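# Move yellow sponges from far aisle shelves to desk

## Task

Collect every yellow sponge from the shelving at the far end of the aisle and set each one down on the desk, so that it rests there without the robot holding it; the robot must not tip over or be left leaning.

## Robot and tools

ROBOT. TidyBot++: a four-caster mobile base (0.54 m long, 0.50 m wide, 0.38 m tall) with one seven-joint arm and a two-finger gripper. The shoulder sits 0.12 m ahead of the base centre, 0.68 m up. Segments: upper arm 0.42 m, forearm 0.31 m, hand 0.31 m to the hand point (midway between the finger pads). At the start the arm is folded with the hand pointing down, reaching up to 0.08 m beyond the base front and with the elbow as high as 1.15 m. A downward-pointing hand reaches at most about 0.94 m high, and only near the base. Cameras: base_camera (fixed on the base) and wrist_camera (fisheye, looks along the hand).

FRAMES. Base frame: origin on the floor below the base centre, x forward, y left, z up; hand_pose is reported in it (hand z axis runs along the fingers, fingers open along hand y). Odometry frame = base frame at scene start. Heading is positive to the left, -3.142 to 3.142. base_tilt is in degrees, positive when leaning forward or right.

ARM GEOMETRY. With joint_1_rad = 0, joint_3_rad = 3.14, joint_5_rad = 0 the arm stays in the vertical x-z plane. Tilt from vertical (forward positive): upper arm = joint_2_rad; forearm = joint_2_rad - joint_4_rad; hand = that minus joint_6_rad. Hand point offset from shoulder: forward = sum of length*sin(angle), up = sum of length*cos(angle).

TOOLS.
1. execute_actions: arguments actions (a list holding one action, or empty to just read state and images) and cameras (list of "base_camera", "wrist_camera" or "all"; omitted/null means all, [] means none). An action may contain:
- base: a single command, a relative offset from where the base last reported itself: translate_m (metres, forward positive, -2 to 2), strafe_m (metres, left positive, -2 to 2) or rotate_rad (radians, counter-clockwise from above positive, -6.3 to 6.3). Moves longer than 8.667 s at top speed are refused.
- joints: absolute targets by name, in radians: joint_1_rad (any angle, positive = clockwise from above, opposite to rotate_rad), joint_2_rad -2.249 to 2.249, joint_3_rad any angle, joint_4_rad -2.579 to 2.579, joint_5_rad any angle, joint_6_rad -2.099 to 2.099, joint_7_rad any angle (hand down: positive is counter-clockwise from above; at 1.57 the fingers open left/right); gripper_pos absolute, 0 open to 1 closed (gap about 85*(1-gripper_pos) mm). Unbounded joints take the short way; send steps under half a turn to go further. Done tolerances: ±0.039 for joints 1-4, ±0.056 for 5-7, ±0.03 gripper.
- speeds: optional caps for this action only: translate_m and strafe_m 0.05-0.5 m/s, rotate_rad 0.1-1.57 rad/s (top values are the defaults).
Unknown keys or out-of-range values reject the whole call. Base and joint motions begin together. An action lasts at most 15 s. Anything omitted may keep pushing toward its previous target.
2. wait: seconds, 0 to 10; commands nothing and returns state and images.
3. zoom_image: camera (base_camera or wrist_camera) and region [x0, y0, x1, y1] in pixels of that camera's latest full image, at most 504x504. Images: base_camera 644x364, wrist_camera 644x476.
4. finished_scene: scene = current scene number; irreversible, reports success. The sponges must already lie on the desk unaided.

RESULT LINES. base_status / joint_status: how each motion ended: done, off_target (stopped short, may still push), contact_stop, time_out, not_followed, limit_stop_at_motor_heat. "joint command not followed" plus "cause:" means arm targets were held back (usually an arm self-collision); the robot may retry them on later actions. on_its_own lists uncommanded motion. Also joint_positions, hand_pose, base_odometry (wheel counting, slip shows as travel, drifts a few cm and degrees over many moves), base_tilt, motor_effort in % (bracket = peak of last action; readings biased and noisy), Motor temperatures per arm joint, a pictures line naming the image order, plus warnings ARM HIT, MOTOR HOT (from 60 °C), OVER-TEMPERATURE FAULT (75 °C; arm sinks). If a call reports a stop, the remaining calls in that same reply are skipped. A base gripper close with "done" at 1 means empty; "off_target" means something is held.

ACCURACY. Friction leaves joints a little off while still saying done; the hand ends a centimetre or two from target, more when extended. To correct, send each joint last command + (wanted - read). Trust camera images over hand_pose. Held loads make the arm sag; never command a joint to its current reading while carrying something. Closed fingertips reach about 20 mm beyond the hand point.

AVOID. Driving while the arm is snagged above about 0.8 m can topple the robot; sideways force on a raised hand can lift wheels. A blocked base keeps shoving until timeout and may still say done. Base-driven impacts on the arm can trip a torque fault (joints 1-4 limit 104.5 N m, warning 56.7; joints 5-7 limit 51.3, warning 29.4), freezing the arm 10 s. Nothing prevents the arm hitting the base. Holding loads heats motors, even while idle. Avoid drops, slams, hard pushes and knocking objects off. Loose objects may occasionally be nudged by outside forces. Faster robot motion is better.

Each tool is called after "Emit:" by a JSON object that holds its "api" and its "payload".

## Session

Emit:
{"api": "execute_actions", "payload": {"actions": []}}

Scene clock: 0.00 s.
Motor temperatures (°C, as the motors report them): [36 34 31 35 48 38 43]
base_odometry: x=+0.000 y=+0.000 heading=+0.000 (m, m, rad; odometry frame)
base_tilt: forward=-0.1 right=-0.1 (deg)
base_status: not commanded
joint_positions: joint_1_rad=-0.034 joint_2_rad=-0.304 joint_3_rad=+3.121 joint_4_rad=-2.534 joint_5_rad=+0.045 joint_6_rad=-0.833 joint_7_rad=+1.559 gripper_pos=+0.000
joint_status: not commanded
motor_effort: joint_1_rad=+1 joint_2_rad=-3 joint_3_rad=+0 joint_4_rad=+14 joint_5_rad=+0 joint_6_rad=+0 joint_7_rad=+0 (%)
hand_pose: x=+0.2660 y=-0.0018 z=+0.5804 quat_wxyz=(+0.019, +0.998, +0.035, +0.040) (m; base frame)
pictures: base_camera, wrist_camera
Images, in order (width x height): base_camera 644x364, wrist_camera 644x476.

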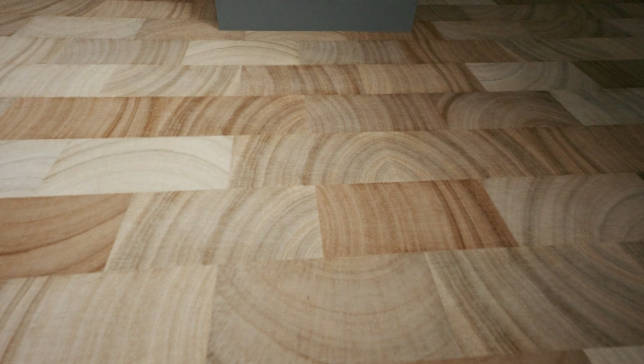

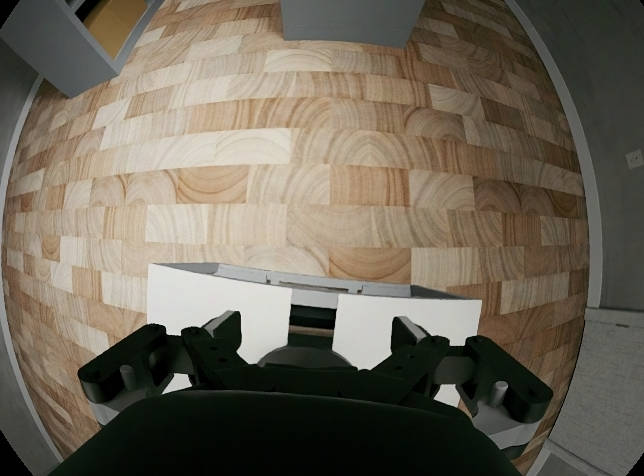

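Look forward with the hand.

Emit:
{"api": "execute_actions", "payload": {"actions": [{"joints":{"joint_6_rad":0.5,"joint_1_rad":-0.4}}], "cameras": ["wrist_camera"]}}

Emit:
{"api": "execute_actions", "payload": {"actions": [{"joints":{"joint_1_rad":-2.6}}], "cameras": ["wrist_camera"]}}

Scene clock: 3.43 s.
Motor temperatures (°C, as the motors report them): [36 34 31 35 48 38 43]
base_odometry: x=+0.000 y=+0.000 heading=+0.000 (m, m, rad; odometry frame)
base_tilt: forward=-0.1 right=-0.1 (deg)
base_status: not commanded
joint_positions: joint_1_rad=-0.383 joint_2_rad=-0.304 joint_3_rad=+3.121 joint_4_rad=-2.534 joint_5_rad=+0.045 joint_6_rad=+0.488 joint_7_rad=+1.559 gripper_pos=+0.000
joint_status: all done
motor_effort: joint_1_rad=+0(1) joint_2_rad=-8(8) joint_3_rad=+0(1) joint_4_rad=+19(19) joint_5_rad=+0(0) joint_6_rad=+8(7) joint_7_rad=+0(0) (%)
hand_pose: x=+0.5102 y=+0.1761 z=+0.8370 quat_wxyz=(-0.125, +0.746, +0.172, +0.631) (m; base frame)
pictures: wrist_camera
camera_calibration (this result's frames):
wrist_camera: T_world_to_cam=[[0.406669, -0.910565, 0.074105, -0.115446], [-0.11176, -0.130091, -0.985183, 0.961057], [0.906714, 0.392361, -0.154669, -0.266934], [0, 0, 0, 1]] pos_world=[0.396389, 0.124639, 0.914086]
Images, in order (width x height): wrist_camera 644x476.

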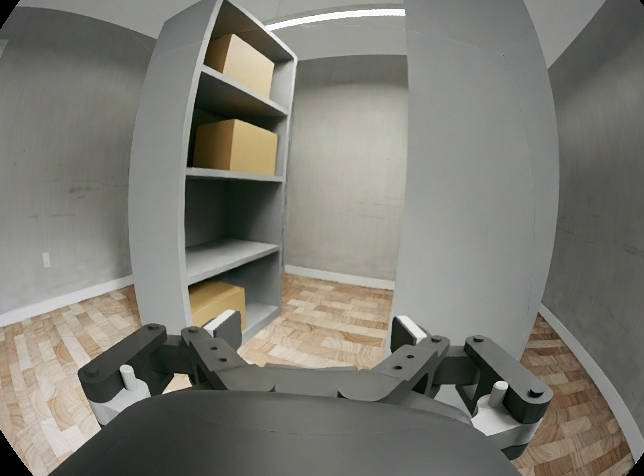

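Scene clock: 6.70 s.
Motor temperatures (°C, as the motors report them): [36 34 31 35 48 38 43]
base_odometry: x=+0.000 y=+0.000 heading=+0.000 (m, m, rad; odometry frame)
base_tilt: forward=-0.1 right=-0.1 (deg)
base_status: not commanded
joint_positions: joint_1_rad=-2.582 joint_2_rad=-0.304 joint_3_rad=+3.121 joint_4_rad=-2.534 joint_5_rad=+0.045 joint_6_rad=+0.488 joint_7_rad=+1.559 gripper_pos=+0.000
joint_status: all done
motor_effort: joint_1_rad=+0(1) joint_2_rad=-7(8) joint_3_rad=+1(1) joint_4_rad=+19(19) joint_5_rad=+0(1) joint_6_rad=+8(8) joint_7_rad=+0(0) (%)
hand_pose: x=-0.2534 y=+0.2129 z=+0.8370 quat_wxyz=(-0.619, +0.185, +0.743, +0.175) (m; base frame)
pictures: wrist_camera
camera_calibration (this result's frames):
wrist_camera: T_world_to_cam=[[0.497616, 0.864226, 0.0741051, -0.126268], [0.170937, -0.0139478, -0.985183, 0.927416], [-0.850387, 0.50291, -0.154669, -0.0578392], [0, 0, 0, 1]] pos_world=[-0.144883, 0.151148, 0.914086]
Images, in order (width x height): wrist_camera 644x476.

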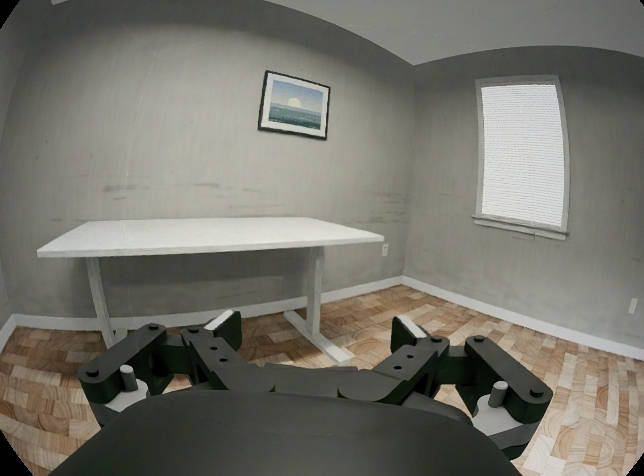

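Emit:
{"api": "execute_actions", "payload": {"actions": [{"base":{"strafe_m":0.63},"joints":{"joint_1_rad":0,"joint_6_rad":0.3}}]}}

Scene clock: 12.47 s.
Motor temperatures (°C, as the motors report them): [36 34 31 35 48 38 43]
base_odometry: x=+0.001 y=+0.630 heading=+0.000 (m, m, rad; odometry frame)
base_tilt: forward=-0.1 right=-0.1 (deg)
base_status: done
joint_positions: joint_1_rad=-0.018 joint_2_rad=-0.304 joint_3_rad=+3.121 joint_4_rad=-2.534 joint_5_rad=+0.045 joint_6_rad=+0.325 joint_7_rad=+1.559 gripper_pos=+0.000
joint_status: all done
motor_effort: joint_1_rad=+0(1) joint_2_rad=-8(10) joint_3_rad=+1(2) joint_4_rad=+19(19) joint_5_rad=+0(1) joint_6_rad=+8(8) joint_7_rad=+0(0) (%)
hand_pose: x=+0.5347 y=+0.0218 z=+0.7879 quat_wxyz=(-0.005, +0.815, +0.034, +0.579) (m; base frame)
pictures: base_camera, wrist_camera
camera_calibration (this result's frames):
wrist_camera: T_world_to_cam=[[0.0597638, -0.995369, 0.0752951, -0.0758891], [-0.309266, -0.0901816, -0.94669, 0.969697], [0.949096, 0.0332916, -0.313223, -0.126094], [0, 0, 0, 1]] pos_world=[0.424105, 0.0161091, 0.884221]
Images, in order (width x height): base_camera 644x364, wrist_camera 644x476.

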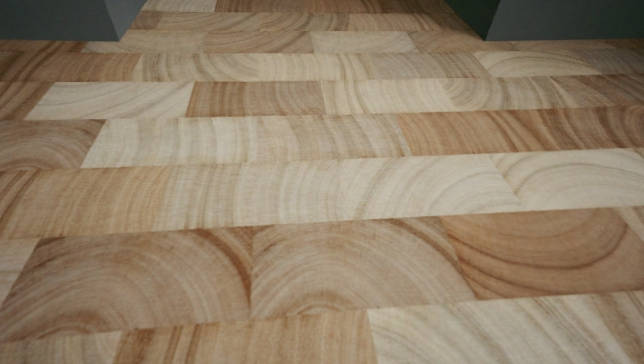

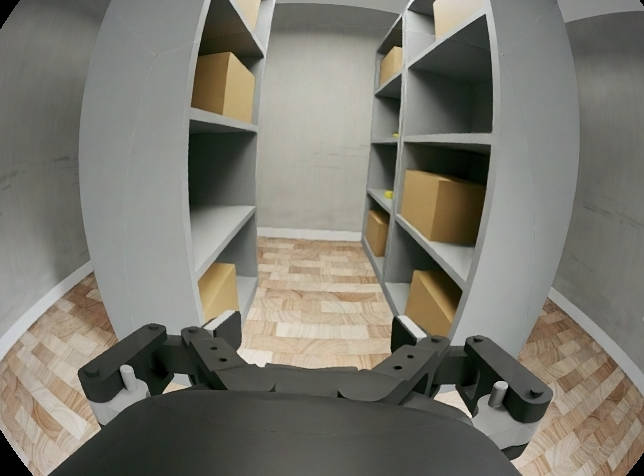

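Emit:
{"api": "execute_actions", "payload": {"actions": [{"base":{"translate_m":0.9}}]}}

Scene clock: 16.67 s.
Motor temperatures (°C, as the motors report them): [36 34 31 35 48 38 43]
base_odometry: x=+0.901 y=+0.630 heading=+0.000 (m, m, rad; odometry frame)
base_tilt: forward=-0.1 right=-0.1 (deg)
base_status: done
joint_positions: joint_1_rad=-0.018 joint_2_rad=-0.304 joint_3_rad=+3.121 joint_4_rad=-2.534 joint_5_rad=+0.045 joint_6_rad=+0.322 joint_7_rad=+1.559 gripper_pos=+0.000
joint_status: not commanded
motor_effort: joint_1_rad=+1(0) joint_2_rad=-7(10) joint_3_rad=+0(1) joint_4_rad=+18(20) joint_5_rad=+0(0) joint_6_rad=+8(8) joint_7_rad=+0(0) (%)
hand_pose: x=+0.5344 y=+0.0217 z=+0.7872 quat_wxyz=(-0.005, +0.815, +0.033, +0.578) (m; base frame)
pictures: base_camera, wrist_camera
camera_calibration (this result's frames):
wrist_camera: T_world_to_cam=[[0.0598017, -0.995365, 0.0753086, -0.0759142], [-0.311402, -0.0902812, -0.94598, 0.969579], [0.948395, 0.03312, -0.315358, -0.123999], [0, 0, 0, 1]] pos_world=[0.424069, 0.0160793, 0.883815]
Images, in order (width x height): base_camera 644x364, wrist_camera 644x476.

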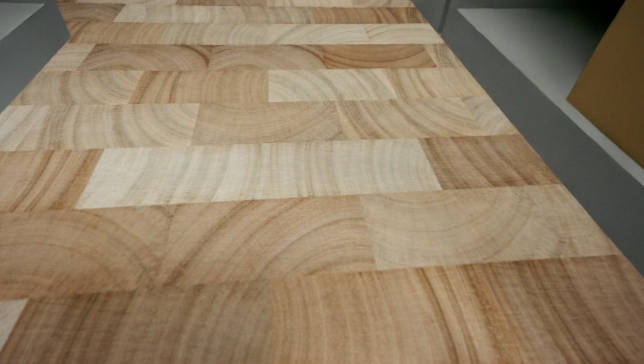

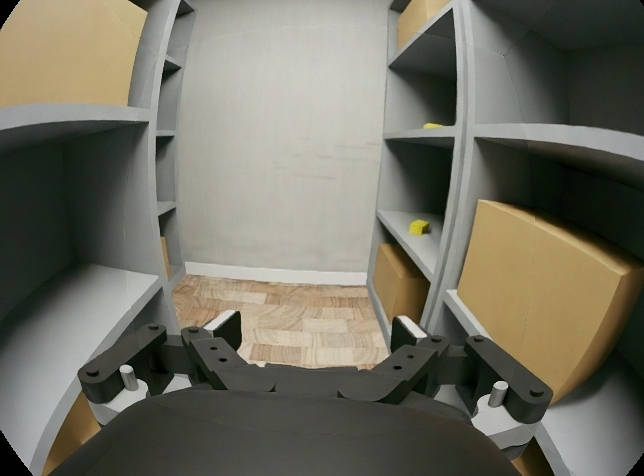

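Emit:
{"api": "execute_actions", "payload": {"actions": [{"base":{"rotate_rad":0.13}}], "cameras": []}}

Emit:
{"api": "execute_actions", "payload": {"actions": [{"base":{"translate_m":0.6}}]}}

Scene clock: 18.80 s.
Motor temperatures (°C, as the motors report them): [36 34 31 35 48 38 43]
base_odometry: x=+0.901 y=+0.630 heading=+0.129 (m, m, rad; odometry frame)
base_tilt: forward=-0.1 right=-0.1 (deg)
base_status: done
joint_positions: joint_1_rad=-0.016 joint_2_rad=-0.304 joint_3_rad=+3.121 joint_4_rad=-2.534 joint_5_rad=+0.045 joint_6_rad=+0.322 joint_7_rad=+1.559 gripper_pos=+0.000
joint_status: not commanded
motor_effort: joint_1_rad=+1(1) joint_2_rad=-8(7) joint_3_rad=+0(1) joint_4_rad=+19(19) joint_5_rad=+0(1) joint_6_rad=+8(8) joint_7_rad=+0(0) (%)
hand_pose: x=+0.5344 y=+0.0211 z=+0.7872 quat_wxyz=(-0.005, +0.815, +0.033, +0.578) (m; base frame)
pictures: none
No camera images: the call's "cameras" was empty. Leave "cameras" out to get every camera's image.

Scene clock: 21.33 s.
Motor temperatures (°C, as the motors report them): [36 34 31 35 48 38 43]
base_odometry: x=+1.496 y=+0.708 heading=+0.130 (m, m, rad; odometry frame)
base_tilt: forward=-0.1 right=-0.1 (deg)
base_status: done
joint_positions: joint_1_rad=-0.016 joint_2_rad=-0.304 joint_3_rad=+3.121 joint_4_rad=-2.534 joint_5_rad=+0.045 joint_6_rad=+0.322 joint_7_rad=+1.559 gripper_pos=+0.000
joint_status: not commanded
motor_effort: joint_1_rad=+1(1) joint_2_rad=-7(10) joint_3_rad=+0(1) joint_4_rad=+19(19) joint_5_rad=+0(1) joint_6_rad=+8(8) joint_7_rad=+0(0) (%)
hand_pose: x=+0.5344 y=+0.0210 z=+0.7871 quat_wxyz=(-0.005, +0.816, +0.033, +0.578) (m; base frame)
pictures: base_camera, wrist_camera
camera_calibration (this result's frames):
wrist_camera: T_world_to_cam=[[0.0581791, -0.995461, 0.0753156, -0.0757292], [-0.312122, -0.0897991, -0.945789, 0.969566], [0.948259, 0.0315175, -0.315929, -0.123428], [0, 0, 0, 1]] pos_world=[0.424071, 0.015571, 0.883714]
Images, in order (width x height): base_camera 644x364, wrist_camera 644x476.

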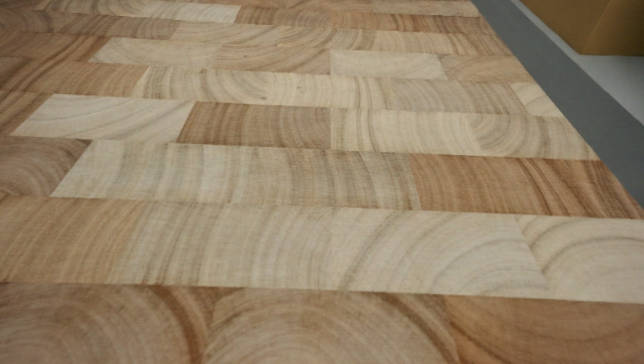

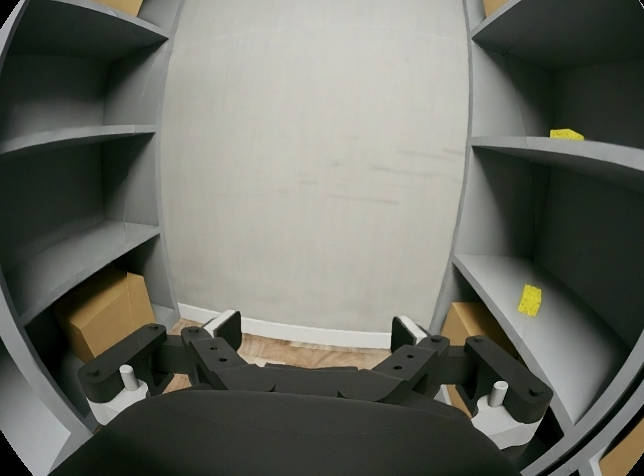

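Emit:
{"api": "execute_actions", "payload": {"actions": [{"base":{"translate_m":0.72},"joints":{"joint_2_rad":-0.7,"joint_4_rad":-2.4,"joint_6_rad":-0.2}}]}}

Emit:
{"api": "execute_actions", "payload": {"actions": [{"base":{"strafe_m":0.1},"joints":{"joint_1_rad":1.57}}]}}

Scene clock: 26.33 s.
Motor temperatures (°C, as the motors report them): [36 34 31 35 48 38 43]
base_odometry: x=+2.210 y=+0.802 heading=+0.130 (m, m, rad; odometry frame)
base_tilt: forward=-0.1 right=-0.1 (deg)
base_status: done
joint_positions: joint_1_rad=-0.016 joint_2_rad=-0.683 joint_3_rad=+3.121 joint_4_rad=-2.412 joint_5_rad=+0.045 joint_6_rad=-0.178 joint_7_rad=+1.559 gripper_pos=+0.000
joint_status: all done
motor_effort: joint_1_rad=+0(1) joint_2_rad=+2(8) joint_3_rad=+1(1) joint_4_rad=+22(22) joint_5_rad=+0(0) joint_6_rad=+8(9) joint_7_rad=+0(0) (%)
hand_pose: x=+0.4574 y=+0.0118 z=+0.8561 quat_wxyz=(+0.009, +0.815, +0.027, +0.579) (m; base frame)
pictures: base_camera, wrist_camera
camera_calibration (this result's frames):
wrist_camera: T_world_to_cam=[[0.033979, -0.995287, 0.0908268, -0.087884], [-0.310641, -0.0968956, -0.945576, 1.00923], [0.94992, 0.00391522, -0.312469, -0.0317287], [0, 0, 0, 1]] pos_world=[0.346635, 0.0104448, 0.952375]
Images, in order (width x height): base_camera 644x364, wrist_camera 644x476.

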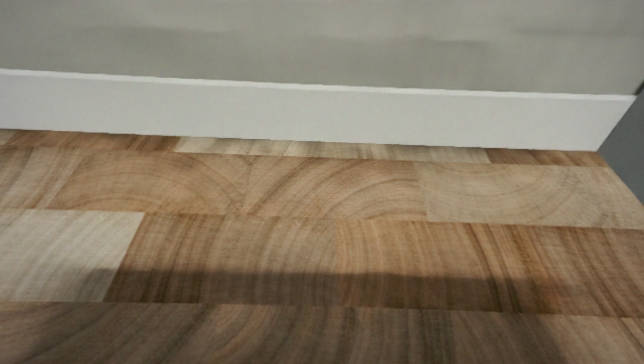

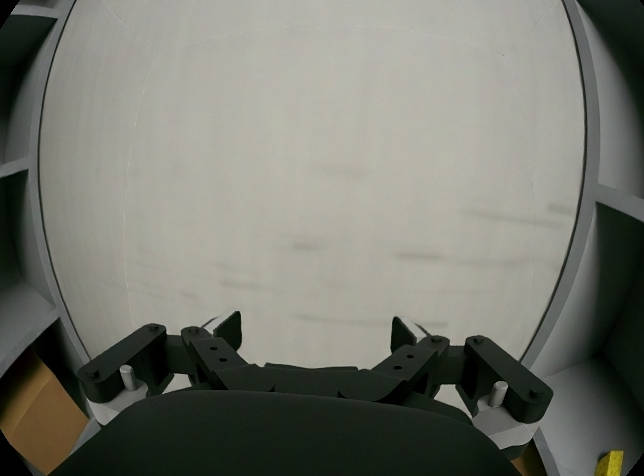

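Scene clock: 29.13 s.
Motor temperatures (°C, as the motors report them): [36 34 31 35 48 38 43]
base_odometry: x=+2.197 y=+0.902 heading=+0.130 (m, m, rad; odometry frame)
base_tilt: forward=-0.1 right=-0.1 (deg)
base_status: done
joint_positions: joint_1_rad=+1.552 joint_2_rad=-0.683 joint_3_rad=+3.121 joint_4_rad=-2.412 joint_5_rad=+0.045 joint_6_rad=-0.178 joint_7_rad=+1.559 gripper_pos=+0.000
joint_status: all done
motor_effort: joint_1_rad=+1(1) joint_2_rad=+2(2) joint_3_rad=+1(3) joint_4_rad=+22(22) joint_5_rad=+0(0) joint_6_rad=+8(8) joint_7_rad=+0(0) (%)
hand_pose: x=+0.1316 y=-0.3384 z=+0.8562 quat_wxyz=(+0.415, +0.596, -0.556, +0.404) (m; base frame)
pictures: base_camera, wrist_camera
camera_calibration (this result's frames):
wrist_camera: T_world_to_cam=[[-0.995201, -0.0364152, 0.0908288, 0.0345811], [-0.0976577, 0.310415, -0.945571, 0.983959], [0.0062385, -0.949903, -0.312482, 0.0805937], [0, 0, 0, 1]] pos_world=[0.130004, -0.22762, 0.952446]
Images, in order (width x height): base_camera 644x364, wrist_camera 644x476.

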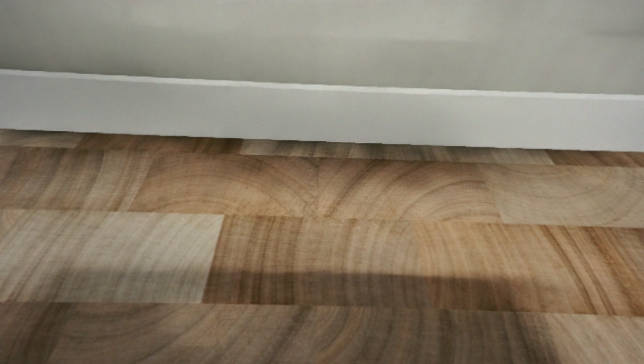

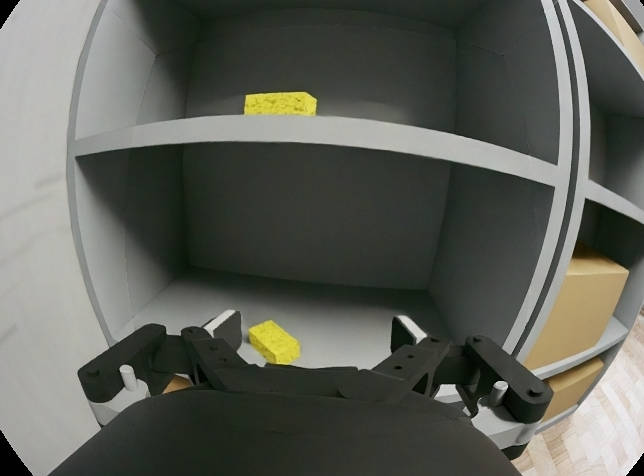

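Emit:
{"api": "execute_actions", "payload": {"actions": [{"base":{"translate_m":0.07},"joints":{"joint_2_rad":0.03,"joint_4_rad":-0.8,"joint_6_rad":-1.57,"joint_5_rad":0,"joint_3_rad":3.14}}], "cameras": ["wrist_camera"]}}

Scene clock: 34.20 s.
Motor temperatures (°C, as the motors report them): [36 34 31 35 48 38 43]
base_odometry: x=+2.266 y=+0.911 heading=+0.130 (m, m, rad; odometry frame)
base_tilt: forward=-0.1 right=-0.1 (deg)
base_status: done
joint_positions: joint_1_rad=+1.552 joint_2_rad=+0.007 joint_3_rad=+3.121 joint_4_rad=-0.813 joint_5_rad=+0.035 joint_6_rad=-1.546 joint_7_rad=+1.559 gripper_pos=+0.000
joint_status: all done
motor_effort: joint_1_rad=+1(1) joint_2_rad=-17(16) joint_3_rad=+0(2) joint_4_rad=+16(23) joint_5_rad=+0(1) joint_6_rad=+6(8) joint_7_rad=+0(0) (%)
hand_pose: x=+0.1268 y=-0.4503 z=+1.0950 quat_wxyz=(+0.272, +0.659, -0.650, +0.263) (m; base frame)
pictures: wrist_camera
camera_calibration (this result's frames):
wrist_camera: T_world_to_cam=[[-0.998015, -0.0256801, 0.0575071, 0.045744], [-0.0589827, 0.701243, -0.710478, 1.1577], [-0.0220813, -0.71246, -0.701366, 0.585285], [0, 0, 0, 1]] pos_world=[0.126861, -0.393661, 1.23039]
Images, in order (width x height): wrist_camera 644x476.

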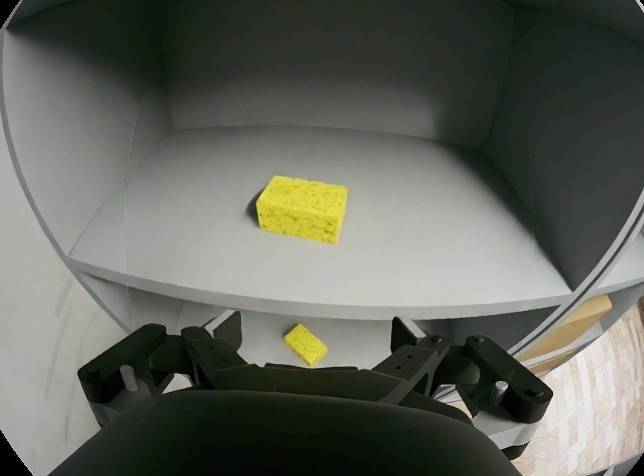

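Emit:
{"api": "execute_actions", "payload": {"actions": [{"base":{"translate_m":-0.12},"joints":{"joint_1_rad":1.77,"joint_2_rad":0.27,"joint_6_rad":-1.81,"joint_5_rad":-1.02,"joint_7_rad":0.33}}], "cameras": ["wrist_camera"]}}

Scene clock: 43.50 s.
Motor temperatures (°C, as the motors report them): [36 34 31 35 48 38 43]
base_odometry: x=+2.147 y=+0.895 heading=+0.130 (m, m, rad; odometry frame)
base_tilt: forward=-0.1 right=-0.1 (deg)
base_status: done
joint_positions: joint_1_rad=+1.750 joint_2_rad=+0.255 joint_3_rad=+3.122 joint_4_rad=-0.809 joint_5_rad=-0.998 joint_6_rad=-1.787 joint_7_rad=+0.341 gripper_pos=+0.000
joint_status: all done
motor_effort: joint_1_rad=+1(2) joint_2_rad=-25(26) joint_3_rad=-2(2) joint_4_rad=+15(17) joint_5_rad=-6(6) joint_6_rad=+3(5) joint_7_rad=+0(0) (%)
hand_pose: x=+0.3062 y=-0.4380 z=+1.0666 quat_wxyz=(-0.404, +0.246, -0.849, +0.235) (m; base frame)
pictures: wrist_camera
camera_calibration (this result's frames):
wrist_camera: T_world_to_cam=[[-0.263536, 0.74462, -0.613262, 1.05463], [0.554698, 0.637092, 0.535186, -0.405117], [0.789214, -0.199134, -0.580936, 0.425971], [0, 0, 0, 1]] pos_world=[0.166469, -0.44238, 1.11104]
Images, in order (width x height): wrist_camera 644x476.

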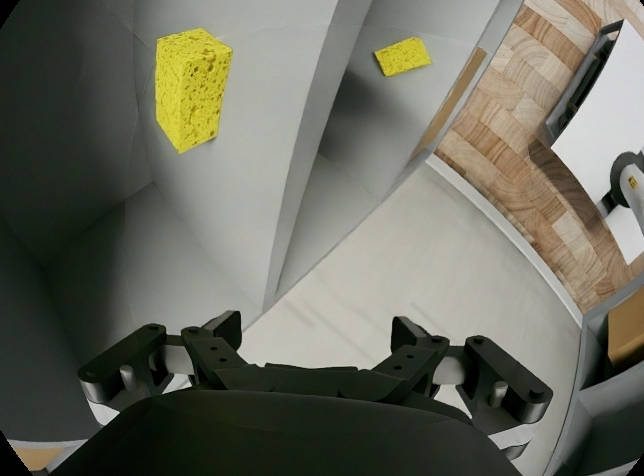

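Wrong sign.

Emit:
{"api": "execute_actions", "payload": {"actions": [{"base":{"translate_m":-0.05},"joints":{"joint_7_rad":2.8}}], "cameras": []}}

Emit:
{"api": "execute_actions", "payload": {"actions": [{"base":{"strafe_m":-0.12}}]}}

Scene clock: 47.17 s.
Motor temperatures (°C, as the motors report them): [36 34 31 35 48 38 43]
base_odometry: x=+2.097 y=+0.889 heading=+0.130 (m, m, rad; odometry frame)
base_tilt: forward=-0.1 right=-0.1 (deg)
base_status: done
joint_positions: joint_1_rad=+1.762 joint_2_rad=+0.255 joint_3_rad=+3.123 joint_4_rad=-0.809 joint_5_rad=-0.998 joint_6_rad=-1.787 joint_7_rad=+2.793 gripper_pos=+0.000
joint_status: all done
motor_effort: joint_1_rad=+0(2) joint_2_rad=-26(25) joint_3_rad=-2(3) joint_4_rad=+15(16) joint_5_rad=-7(7) joint_6_rad=+2(3) joint_7_rad=+0(0) (%)
hand_pose: x=+0.3009 y=-0.4403 z=+1.0665 quat_wxyz=(+0.088, +0.882, -0.060, +0.459) (m; base frame)
pictures: none
No camera images: the call's "cameras" was empty. Leave "cameras" out to get every camera's image.

Scene clock: 48.50 s.
Motor temperatures (°C, as the motors report them): [36 34 31 35 48 38 43]
base_odometry: x=+2.113 y=+0.770 heading=+0.130 (m, m, rad; odometry frame)
base_tilt: forward=-0.1 right=-0.1 (deg)
base_status: done
joint_positions: joint_1_rad=+1.762 joint_2_rad=+0.269 joint_3_rad=+3.123 joint_4_rad=-0.809 joint_5_rad=-0.998 joint_6_rad=-1.789 joint_7_rad=+2.793 gripper_pos=+0.000
joint_status: not commanded
motor_effort: joint_1_rad=+1(0) joint_2_rad=-24(29) joint_3_rad=-2(3) joint_4_rad=+15(16) joint_5_rad=-7(7) joint_6_rad=+3(3) joint_7_rad=+0(0) (%)
hand_pose: x=+0.3000 y=-0.4446 z=+1.0611 quat_wxyz=(+0.081, +0.882, -0.063, +0.460) (m; base frame)
pictures: base_camera, wrist_camera
camera_calibration (this result's frames):
wrist_camera: T_world_to_cam=[[-0.173552, -0.976404, 0.128508, -0.524687], [-0.563986, -0.00843277, -0.825742, 1.0981], [0.807341, -0.215786, -0.549214, 0.379934], [0, 0, 0, 1]] pos_world=[0.221518, -0.421062, 1.18284]
Images, in order (width x height): base_camera 644x364, wrist_camera 644x476.

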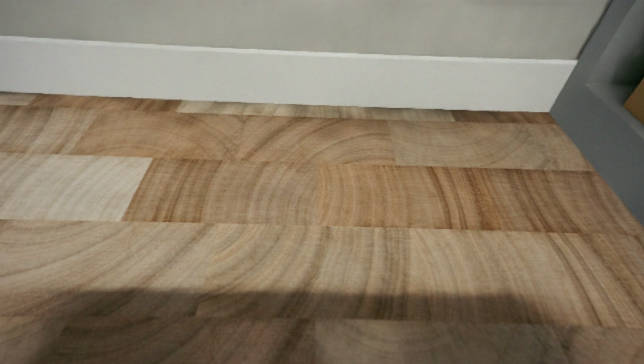

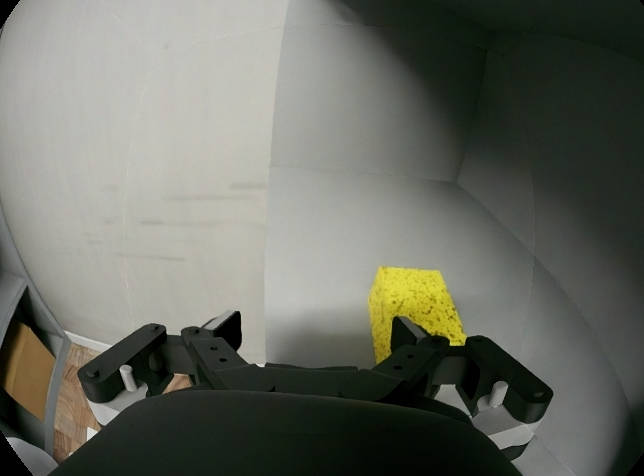

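Emit:
{"api": "execute_actions", "payload": {"actions": [{"base":{"strafe_m":-0.075},"joints":{"joint_7_rad":2.72}}], "cameras": ["wrist_camera"]}}

Scene clock: 51.00 s.
Motor temperatures (°C, as the motors report them): [36 34 31 35 48 38 43]
base_odometry: x=+2.123 y=+0.695 heading=+0.130 (m, m, rad; odometry frame)
base_tilt: forward=-0.1 right=-0.1 (deg)
base_status: done
joint_positions: joint_1_rad=+1.762 joint_2_rad=+0.273 joint_3_rad=+3.123 joint_4_rad=-0.808 joint_5_rad=-0.998 joint_6_rad=-1.790 joint_7_rad=+2.739 gripper_pos=+0.000
joint_status: all done
motor_effort: joint_1_rad=+0(0) joint_2_rad=-27(30) joint_3_rad=-2(2) joint_4_rad=+15(16) joint_5_rad=-6(7) joint_6_rad=+2(3) joint_7_rad=+0(1) (%)
hand_pose: x=+0.2997 y=-0.4459 z=+1.0593 quat_wxyz=(+0.066, +0.880, -0.088, +0.462) (m; base frame)
pictures: wrist_camera
camera_calibration (this result's frames):
wrist_camera: T_world_to_cam=[[-0.204133, -0.975743, 0.0790908, -0.464047], [-0.553934, 0.0485172, -0.831146, 1.1245], [0.807147, -0.213475, -0.550401, 0.381236], [0, 0, 0, 1]] pos_world=[0.22046, -0.425963, 1.18116]
Images, in order (width x height): wrist_camera 644x476.

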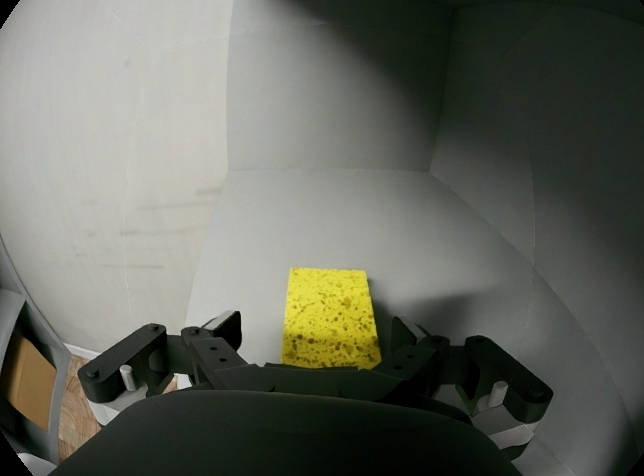

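Emit:
{"api": "execute_actions", "payload": {"actions": [{"base":{"strafe_m":-0.012},"joints":{"joint_7_rad":2.82,"joint_4_rad":-0.91}}], "cameras": ["wrist_camera"]}}

Scene clock: 53.90 s.
Motor temperatures (°C, as the motors report them): [36 34 31 35 48 38 43]
base_odometry: x=+2.124 y=+0.683 heading=+0.130 (m, m, rad; odometry frame)
base_tilt: forward=-0.1 right=-0.1 (deg)
base_status: done
joint_positions: joint_1_rad=+1.762 joint_2_rad=+0.272 joint_3_rad=+3.123 joint_4_rad=-0.902 joint_5_rad=-0.998 joint_6_rad=-1.790 joint_7_rad=+2.797 gripper_pos=+0.000
joint_status: all done
motor_effort: joint_1_rad=+0(0) joint_2_rad=-26(29) joint_3_rad=-3(2) joint_4_rad=+16(16) joint_5_rad=-7(7) joint_6_rad=+2(3) joint_7_rad=+0(0) (%)
hand_pose: x=+0.3006 y=-0.4415 z=+1.0324 quat_wxyz=(+0.039, +0.881, -0.083, +0.463) (m; base frame)
pictures: wrist_camera
camera_calibration (this result's frames):
wrist_camera: T_world_to_cam=[[-0.171789, -0.984526, 0.0345902, -0.42508], [-0.551007, 0.0669196, -0.831813, 1.11041], [0.816627, -0.161956, -0.553977, 0.390257], [0, 0, 0, 1]] pos_world=[0.220125, -0.429606, 1.15455]
Images, in order (width x height): wrist_camera 644x476.

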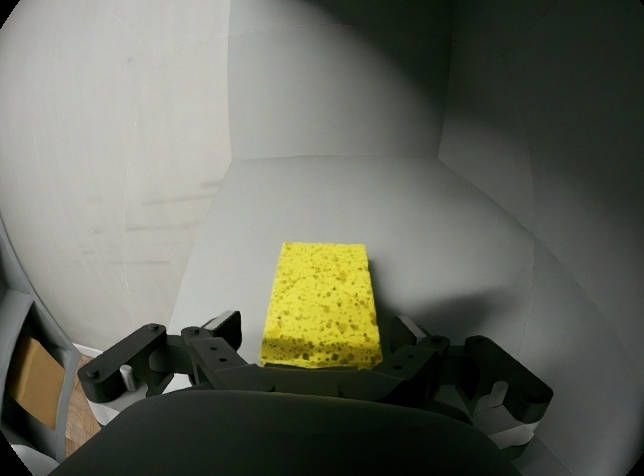

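Emit:
{"api": "execute_actions", "payload": {"actions": [{"base":{"strafe_m":-0.012},"joints":{"joint_7_rad":2.9,"joint_4_rad":-0.99,"joint_1_rad":1.8}}], "cameras": []}}

Emit:
{"api": "execute_actions", "payload": {"actions": [{"base":{"translate_m":0.035}}], "cameras": ["wrist_camera"]}}

Scene clock: 56.17 s.
Motor temperatures (°C, as the motors report them): [36 34 31 35 48 38 43]
base_odometry: x=+2.126 y=+0.671 heading=+0.130 (m, m, rad; odometry frame)
base_tilt: forward=-0.1 right=-0.1 (deg)
base_status: done
joint_positions: joint_1_rad=+1.783 joint_2_rad=+0.271 joint_3_rad=+3.123 joint_4_rad=-0.982 joint_5_rad=-0.998 joint_6_rad=-1.790 joint_7_rad=+2.877 gripper_pos=+0.000
joint_status: all done
motor_effort: joint_1_rad=+0(1) joint_2_rad=-25(30) joint_3_rad=-1(3) joint_4_rad=+16(17) joint_5_rad=-7(7) joint_6_rad=+1(3) joint_7_rad=+0(0) (%)
hand_pose: x=+0.2925 y=-0.4395 z=+1.0097 quat_wxyz=(+0.027, +0.882, -0.075, +0.465) (m; base frame)
pictures: none
No camera images: the call's "cameras" was empty. Leave "cameras" out to get every camera's image.

Scene clock: 56.97 s.
Motor temperatures (°C, as the motors report them): [36 34 31 35 48 38 43]
base_odometry: x=+2.160 y=+0.675 heading=+0.129 (m, m, rad; odometry frame)
base_tilt: forward=-0.1 right=-0.1 (deg)
base_status: done
joint_positions: joint_1_rad=+1.789 joint_2_rad=+0.271 joint_3_rad=+3.123 joint_4_rad=-0.982 joint_5_rad=-0.998 joint_6_rad=-1.790 joint_7_rad=+2.877 gripper_pos=+0.000
joint_status: not commanded
motor_effort: joint_1_rad=+0(2) joint_2_rad=-25(27) joint_3_rad=-2(3) joint_4_rad=+15(16) joint_5_rad=-7(7) joint_6_rad=+1(1) joint_7_rad=+0(0) (%)
hand_pose: x=+0.2895 y=-0.4407 z=+1.0097 quat_wxyz=(+0.029, +0.881, -0.078, +0.465) (m; base frame)
pictures: wrist_camera
camera_calibration (this result's frames):
wrist_camera: T_world_to_cam=[[-0.153955, -0.987847, 0.021374, -0.418693], [-0.549026, 0.06754, -0.833072, 1.08633], [0.821504, -0.13999, -0.552752, 0.393845], [0, 0, 0, 1]] pos_world=[0.208417, -0.43184, 1.13164]
Images, in order (width x height): wrist_camera 644x476.

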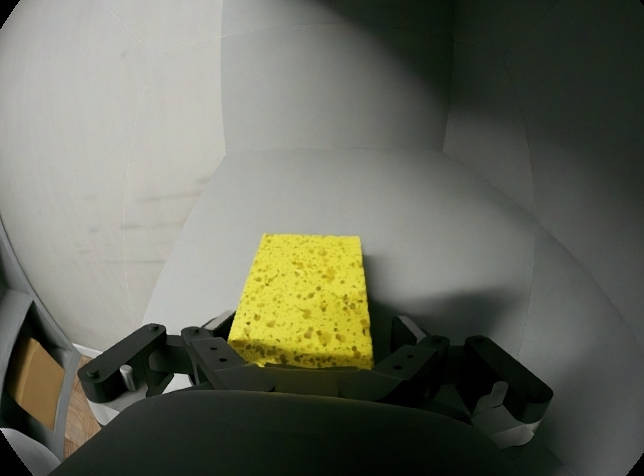

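Emit:
{"api": "execute_actions", "payload": {"actions": [{"joints":{"gripper_pos":1}}], "cameras": []}}

Emit:
{"api": "execute_actions", "payload": {"actions": [{"joints":{"joint_4_rad":-0.85}}], "cameras": []}}

Emit:
{"api": "execute_actions", "payload": {"actions": [{"base":{"strafe_m":0.12},"joints":{"joint_2_rad":-0.25}}]}}

Scene clock: 60.10 s.
Motor temperatures (°C, as the motors report them): [36 34 31 35 48 38 43]
base_odometry: x=+2.160 y=+0.675 heading=+0.129 (m, m, rad; odometry frame)
base_tilt: forward=-0.1 right=-0.1 (deg)
base_status: not commanded
joint_positions: joint_1_rad=+1.790 joint_2_rad=+0.270 joint_3_rad=+3.123 joint_4_rad=-0.982 joint_5_rad=-1.001 joint_6_rad=-1.790 joint_7_rad=+2.877 gripper_pos=+0.364
joint_status: gripper_pos off_target (ended at +0.364, target +1.000)
motor_effort: joint_1_rad=+0(2) joint_2_rad=-24(26) joint_3_rad=-1(3) joint_4_rad=+15(16) joint_5_rad=-6(7) joint_6_rad=+1(1) joint_7_rad=+0(0) (%)
hand_pose: x=+0.2900 y=-0.4405 z=+1.0106 quat_wxyz=(+0.029, +0.881, -0.078, +0.466) (m; base frame)
pictures: none
No camera images: the call's "cameras" was empty. Leave "cameras" out to get every camera's image.

Scene clock: 61.13 s.
Motor temperatures (°C, as the motors report them): [36 34 31 35 48 38 43]
base_odometry: x=+2.160 y=+0.675 heading=+0.129 (m, m, rad; odometry frame)
base_tilt: forward=-0.1 right=-0.1 (deg)
base_status: not commanded
joint_positions: joint_1_rad=+1.790 joint_2_rad=+0.270 joint_3_rad=+3.123 joint_4_rad=-0.860 joint_5_rad=-1.001 joint_6_rad=-1.790 joint_7_rad=+2.877 gripper_pos=+0.364
joint_status: all done
motor_effort: joint_1_rad=+1(1) joint_2_rad=-26(26) joint_3_rad=-2(2) joint_4_rad=+16(16) joint_5_rad=-7(8) joint_6_rad=+2(2) joint_7_rad=+0(0) (%)
hand_pose: x=+0.2883 y=-0.4477 z=+1.0460 quat_wxyz=(+0.083, +0.883, -0.050, +0.459) (m; base frame)
pictures: none
No camera images: the call's "cameras" was empty. Leave "cameras" out to get every camera's image.

Scene clock: 62.87 s.
Motor temperatures (°C, as the motors report them): [36 34 31 35 48 38 43]
base_odometry: x=+2.145 y=+0.795 heading=+0.129 (m, m, rad; odometry frame)
base_tilt: forward=-0.1 right=-0.1 (deg)
base_status: done
joint_positions: joint_1_rad=+1.790 joint_2_rad=-0.248 joint_3_rad=+3.123 joint_4_rad=-0.851 joint_5_rad=-1.001 joint_6_rad=-1.790 joint_7_rad=+2.877 gripper_pos=+0.364
joint_status: all done
motor_effort: joint_1_rad=+0(0) joint_2_rad=-2(31) joint_3_rad=+1(3) joint_4_rad=+11(17) joint_5_rad=-4(8) joint_6_rad=+6(6) joint_7_rad=+0(0) (%)
hand_pose: x=+0.3391 y=-0.2196 z=+1.1988 quat_wxyz=(+0.307, +0.858, +0.073, +0.406) (m; base frame)
pictures: base_camera, wrist_camera
camera_calibration (this result's frames):
wrist_camera: T_world_to_cam=[[-0.107313, -0.776824, 0.620507, -0.884377], [-0.652066, -0.416142, -0.633747, 0.945946], [0.750529, -0.472621, -0.461883, 0.330735], [0, 0, 0, 1]] pos_world=[0.273688, -0.137045, 1.30101]
Images, in order (width x height): base_camera 644x364, wrist_camera 644x476.

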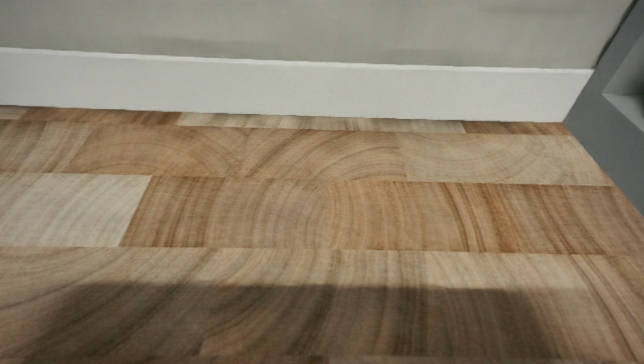

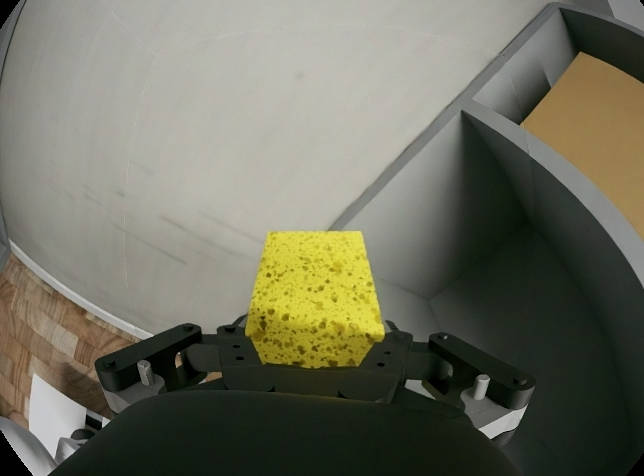

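Emit:
{"api": "execute_actions", "payload": {"actions": [{"base":{"translate_m":-0.9},"joints":{"joint_1_rad":0.9,"joint_7_rad":2.2}}]}}

Scene clock: 68.87 s.
Motor temperatures (°C, as the motors report them): [36 34 31 35 48 38 43]
base_odometry: x=+1.252 y=+0.679 heading=+0.129 (m, m, rad; odometry frame)
base_tilt: forward=-0.1 right=-0.1 (deg)
base_status: done
joint_positions: joint_1_rad=+0.918 joint_2_rad=-0.248 joint_3_rad=+3.123 joint_4_rad=-0.851 joint_5_rad=-1.001 joint_6_rad=-1.790 joint_7_rad=+2.224 gripper_pos=+0.364
joint_status: all done
motor_effort: joint_1_rad=+1(1) joint_2_rad=-1(4) joint_3_rad=+1(3) joint_4_rad=+11(12) joint_5_rad=-4(5) joint_6_rad=+6(7) joint_7_rad=+0(0) (%)
hand_pose: x=+0.4287 y=+0.0271 z=+1.1988 quat_wxyz=(-0.058, +0.844, +0.167, +0.506) (m; base frame)
pictures: base_camera, wrist_camera
camera_calibration (this result's frames):
wrist_camera: T_world_to_cam=[[0.345171, -0.931525, 0.114534, -0.266371], [-0.404497, -0.25777, -0.877461, 1.28878], [0.8469, 0.256545, -0.465773, 0.323653], [0, 0, 0, 1]] pos_world=[0.339149, 0.00104516, 1.31211]
Images, in order (width x height): base_camera 644x364, wrist_camera 644x476.

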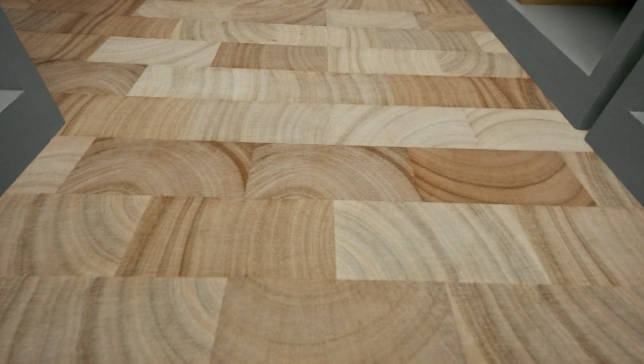

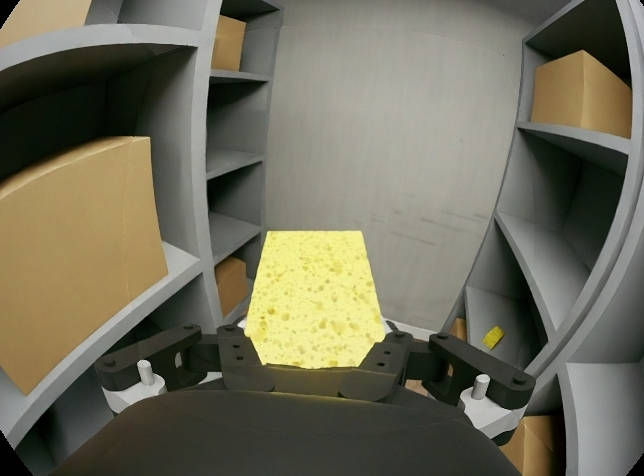

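Emit:
{"api": "execute_actions", "payload": {"actions": [{"base":{"translate_m":-0.9}}], "cameras": []}}

Emit:
{"api": "execute_actions", "payload": {"actions": [{"base":{"translate_m":-0.4},"joints":{"joint_1_rad":3.0,"joint_2_rad":0.3,"joint_4_rad":-1.3,"joint_5_rad":0,"joint_6_rad":-0.555,"joint_7_rad":1.57}}]}}

Scene clock: 74.07 s.
Motor temperatures (°C, as the motors report them): [36 34 31 35 48 38 43]
base_odometry: x=+0.360 y=+0.563 heading=+0.129 (m, m, rad; odometry frame)
base_tilt: forward=-0.1 right=-0.1 (deg)
base_status: done
joint_positions: joint_1_rad=+0.918 joint_2_rad=-0.248 joint_3_rad=+3.123 joint_4_rad=-0.851 joint_5_rad=-1.001 joint_6_rad=-1.790 joint_7_rad=+2.224 gripper_pos=+0.364
joint_status: not commanded
motor_effort: joint_1_rad=+1(0) joint_2_rad=-2(5) joint_3_rad=+2(3) joint_4_rad=+11(12) joint_5_rad=-4(5) joint_6_rad=+6(6) joint_7_rad=+0(0) (%)
hand_pose: x=+0.4287 y=+0.0271 z=+1.1988 quat_wxyz=(-0.058, +0.844, +0.167, +0.506) (m; base frame)
pictures: none
No camera images: the call's "cameras" was empty. Leave "cameras" out to get every camera's image.

Scene clock: 77.27 s.
Motor temperatures (°C, as the motors report them): [36 34 31 35 48 38 43]
base_odometry: x=-0.037 y=+0.512 heading=+0.129 (m, m, rad; odometry frame)
base_tilt: forward=-0.2 right=-0.1 (deg)
base_status: done
joint_positions: joint_1_rad=+2.989 joint_2_rad=+0.281 joint_3_rad=+3.124 joint_4_rad=-1.288 joint_5_rad=-0.031 joint_6_rad=-0.580 joint_7_rad=+1.595 gripper_pos=+0.364
joint_status: all done
motor_effort: joint_1_rad=+0(2) joint_2_rad=-32(33) joint_3_rad=-1(3) joint_4_rad=+22(22) joint_5_rad=+0(4) joint_6_rad=+7(7) joint_7_rad=+0(0) (%)
hand_pose: x=-0.5618 y=-0.1219 z=+0.9165 quat_wxyz=(+0.474, +0.076, -0.876, +0.050) (m; base frame)
pictures: base_camera, wrist_camera
camera_calibration (this result's frames):
wrist_camera: T_world_to_cam=[[-0.191369, 0.981116, 0.0280892, -0.0200044], [0.518238, 0.125305, -0.846007, 1.13828], [-0.833551, -0.147343, -0.532431, 0.136961], [0, 0, 0, 1]] pos_world=[-0.479562, -0.102824, 1.03647]
Images, in order (width x height): base_camera 644x364, wrist_camera 644x476.

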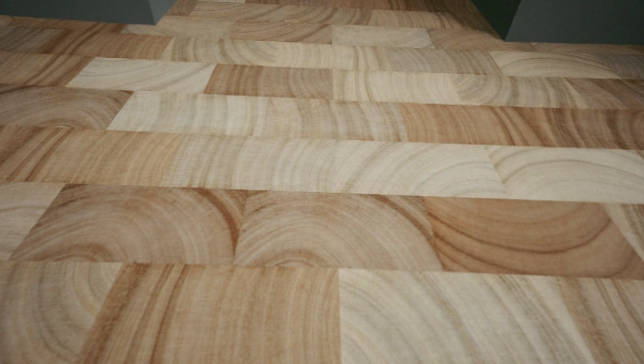

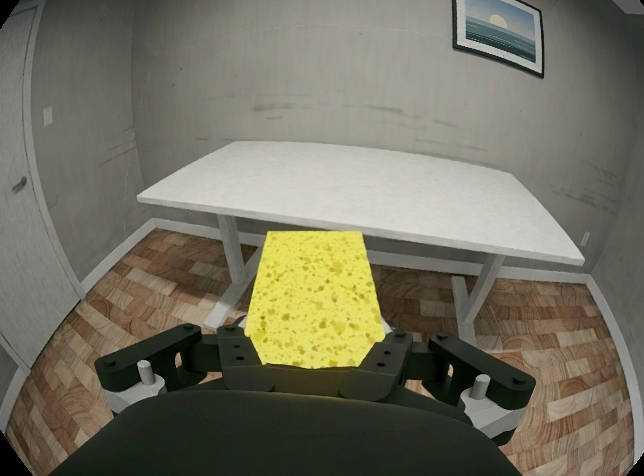

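Emit:
{"api": "execute_actions", "payload": {"actions": [{"base":{"translate_m":-0.3}}], "cameras": ["wrist_camera"]}}

Scene clock: 80.23 s.
Motor temperatures (°C, as the motors report them): [36 34 31 35 48 38 43]
base_odometry: x=-0.335 y=+0.473 heading=+0.129 (m, m, rad; odometry frame)
base_tilt: forward=-0.2 right=-0.1 (deg)
base_status: done
joint_positions: joint_1_rad=+2.989 joint_2_rad=+0.293 joint_3_rad=+3.124 joint_4_rad=-1.290 joint_5_rad=-0.031 joint_6_rad=-0.576 joint_7_rad=+1.595 gripper_pos=+0.364
joint_status: not commanded
motor_effort: joint_1_rad=+0(1) joint_2_rad=-34(36) joint_3_rad=-1(1) joint_4_rad=+22(23) joint_5_rad=+0(1) joint_6_rad=+7(7) joint_7_rad=+0(0) (%)
hand_pose: x=-0.5647 y=-0.1223 z=+0.9084 quat_wxyz=(+0.469, +0.076, -0.878, +0.050) (m; base frame)
pictures: wrist_camera
camera_calibration (this result's frames):
wrist_camera: T_world_to_cam=[[-0.191509, 0.981101, 0.027674, -0.0196234], [0.526309, 0.126452, -0.840838, 1.13298], [-0.828446, -0.146463, -0.540579, 0.140568], [0, 0, 0, 1]] pos_world=[-0.483603, -0.103427, 1.02918]
Images, in order (width x height): wrist_camera 644x476.

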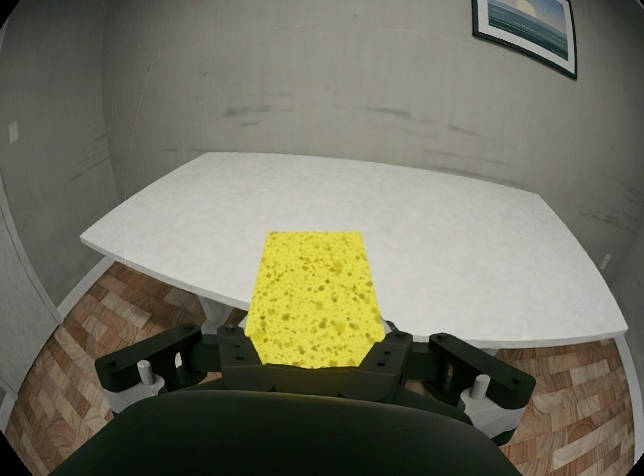

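Emit:
{"api": "execute_actions", "payload": {"actions": [{"base":{"translate_m":-0.2},"joints":{"joint_2_rad":0.57,"joint_6_rad":-0.28}}], "cameras": ["wrist_camera"]}}

Emit:
{"api": "execute_actions", "payload": {"actions": [{"joints":{"joint_2_rad":0.63,"joint_6_rad":-0.22}}], "cameras": ["wrist_camera"]}}

Scene clock: 83.60 s.
Motor temperatures (°C, as the motors report them): [36 34 31 35 48 38 43]
base_odometry: x=-0.533 y=+0.448 heading=+0.128 (m, m, rad; odometry frame)
base_tilt: forward=-0.2 right=-0.1 (deg)
base_status: done
joint_positions: joint_1_rad=+2.989 joint_2_rad=+0.584 joint_3_rad=+3.124 joint_4_rad=-1.298 joint_5_rad=-0.031 joint_6_rad=-0.304 joint_7_rad=+1.595 gripper_pos=+0.364
joint_status: all done
motor_effort: joint_1_rad=+0(1) joint_2_rad=-41(48) joint_3_rad=-1(3) joint_4_rad=+21(23) joint_5_rad=+0(1) joint_6_rad=+7(8) joint_7_rad=+0(0) (%)
hand_pose: x=-0.6547 y=-0.1339 z=+0.7570 quat_wxyz=(+0.457, +0.072, -0.885, +0.048) (m; base frame)
pictures: wrist_camera
camera_calibration (this result's frames):
wrist_camera: T_world_to_cam=[[-0.18207, 0.982993, 0.0239988, -0.0120236], [0.550738, 0.122166, -0.825689, 1.05843], [-0.814578, -0.137116, -0.563614, 0.0102679], [0, 0, 0, 1]] pos_world=[-0.576743, -0.116077, 0.88001]
Images, in order (width x height): wrist_camera 644x476.

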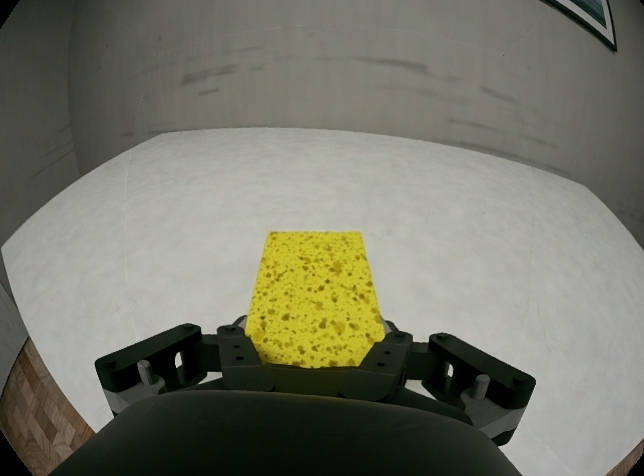

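Scene clock: 84.47 s.
Motor temperatures (°C, as the motors report them): [36 34 31 35 48 38 43]
base_odometry: x=-0.533 y=+0.448 heading=+0.128 (m, m, rad; odometry frame)
base_tilt: forward=-0.2 right=-0.1 (deg)
base_status: not commanded
joint_positions: joint_1_rad=+2.989 joint_2_rad=+0.615 joint_3_rad=+3.124 joint_4_rad=-1.298 joint_5_rad=-0.031 joint_6_rad=-0.243 joint_7_rad=+1.595 gripper_pos=+0.364
joint_status: all done
motor_effort: joint_1_rad=+1(0) joint_2_rad=-42(43) joint_3_rad=-1(1) joint_4_rad=+21(21) joint_5_rad=+0(0) joint_6_rad=+7(7) joint_7_rad=+0(0) (%)
hand_pose: x=-0.6676 y=-0.1353 z=+0.7478 quat_wxyz=(+0.470, +0.070, -0.878, +0.048) (m; base frame)
pictures: wrist_camera
camera_calibration (this result's frames):
wrist_camera: T_world_to_cam=[[-0.178978, 0.983545, 0.0246169, -0.0111019], [0.526514, 0.116888, -0.842093, 1.05355], [-0.831113, -0.137755, -0.538771, -0.0353183], [0, 0, 0, 1]] pos_world=[-0.586049, -0.117093, 0.86843]
Images, in order (width x height): wrist_camera 644x476.

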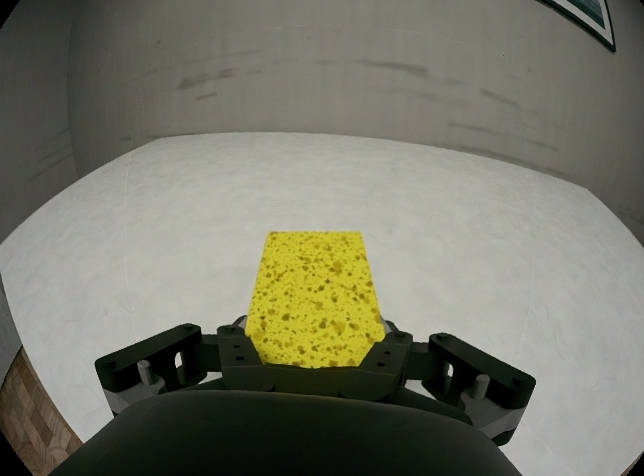

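Emit:
{"api": "execute_actions", "payload": {"actions": [{"joints":{"joint_2_rad":0.655}}], "cameras": []}}

Emit:
{"api": "execute_actions", "payload": {"actions": [{"joints":{"joint_2_rad":0.675}}], "cameras": []}}

Scene clock: 86.03 s.
Motor temperatures (°C, as the motors report them): [36 34 31 35 48 38 43]
base_odometry: x=-0.533 y=+0.448 heading=+0.128 (m, m, rad; odometry frame)
base_tilt: forward=-0.2 right=-0.1 (deg)
base_status: not commanded
joint_positions: joint_1_rad=+2.989 joint_2_rad=+0.626 joint_3_rad=+3.124 joint_4_rad=-1.298 joint_5_rad=-0.031 joint_6_rad=-0.238 joint_7_rad=+1.595 gripper_pos=+0.364
joint_status: all done
motor_effort: joint_1_rad=+0(1) joint_2_rad=-41(43) joint_3_rad=-2(1) joint_4_rad=+19(21) joint_5_rad=+0(1) joint_6_rad=+6(7) joint_7_rad=+0(0) (%)
hand_pose: x=-0.6692 y=-0.1355 z=+0.7410 quat_wxyz=(+0.468, +0.070, -0.880, +0.048) (m; base frame)
pictures: none
No camera images: the call's "cameras" was empty. Leave "cameras" out to get every camera's image.

Scene clock: 86.60 s.
Motor temperatures (°C, as the motors report them): [36 34 31 35 48 38 43]
base_odometry: x=-0.533 y=+0.448 heading=+0.128 (m, m, rad; odometry frame)
base_tilt: forward=-0.2 right=-0.1 (deg)
base_status: not commanded
joint_positions: joint_1_rad=+2.989 joint_2_rad=+0.628 joint_3_rad=+3.124 joint_4_rad=-1.296 joint_5_rad=-0.031 joint_6_rad=-0.234 joint_7_rad=+1.595 gripper_pos=+0.364
joint_status: joint_2_rad off_target (ended at +0.628, target +0.675)
motor_effort: joint_1_rad=+0(1) joint_2_rad=-39(40) joint_3_rad=-2(0) joint_4_rad=+18(19) joint_5_rad=+0(1) joint_6_rad=+5(6) joint_7_rad=+0(0) (%)
hand_pose: x=-0.6705 y=-0.1357 z=+0.7409 quat_wxyz=(+0.470, +0.070, -0.879, +0.048) (m; base frame)
pictures: none
No camera images: the call's "cameras" was empty. Leave "cameras" out to get every camera's image.


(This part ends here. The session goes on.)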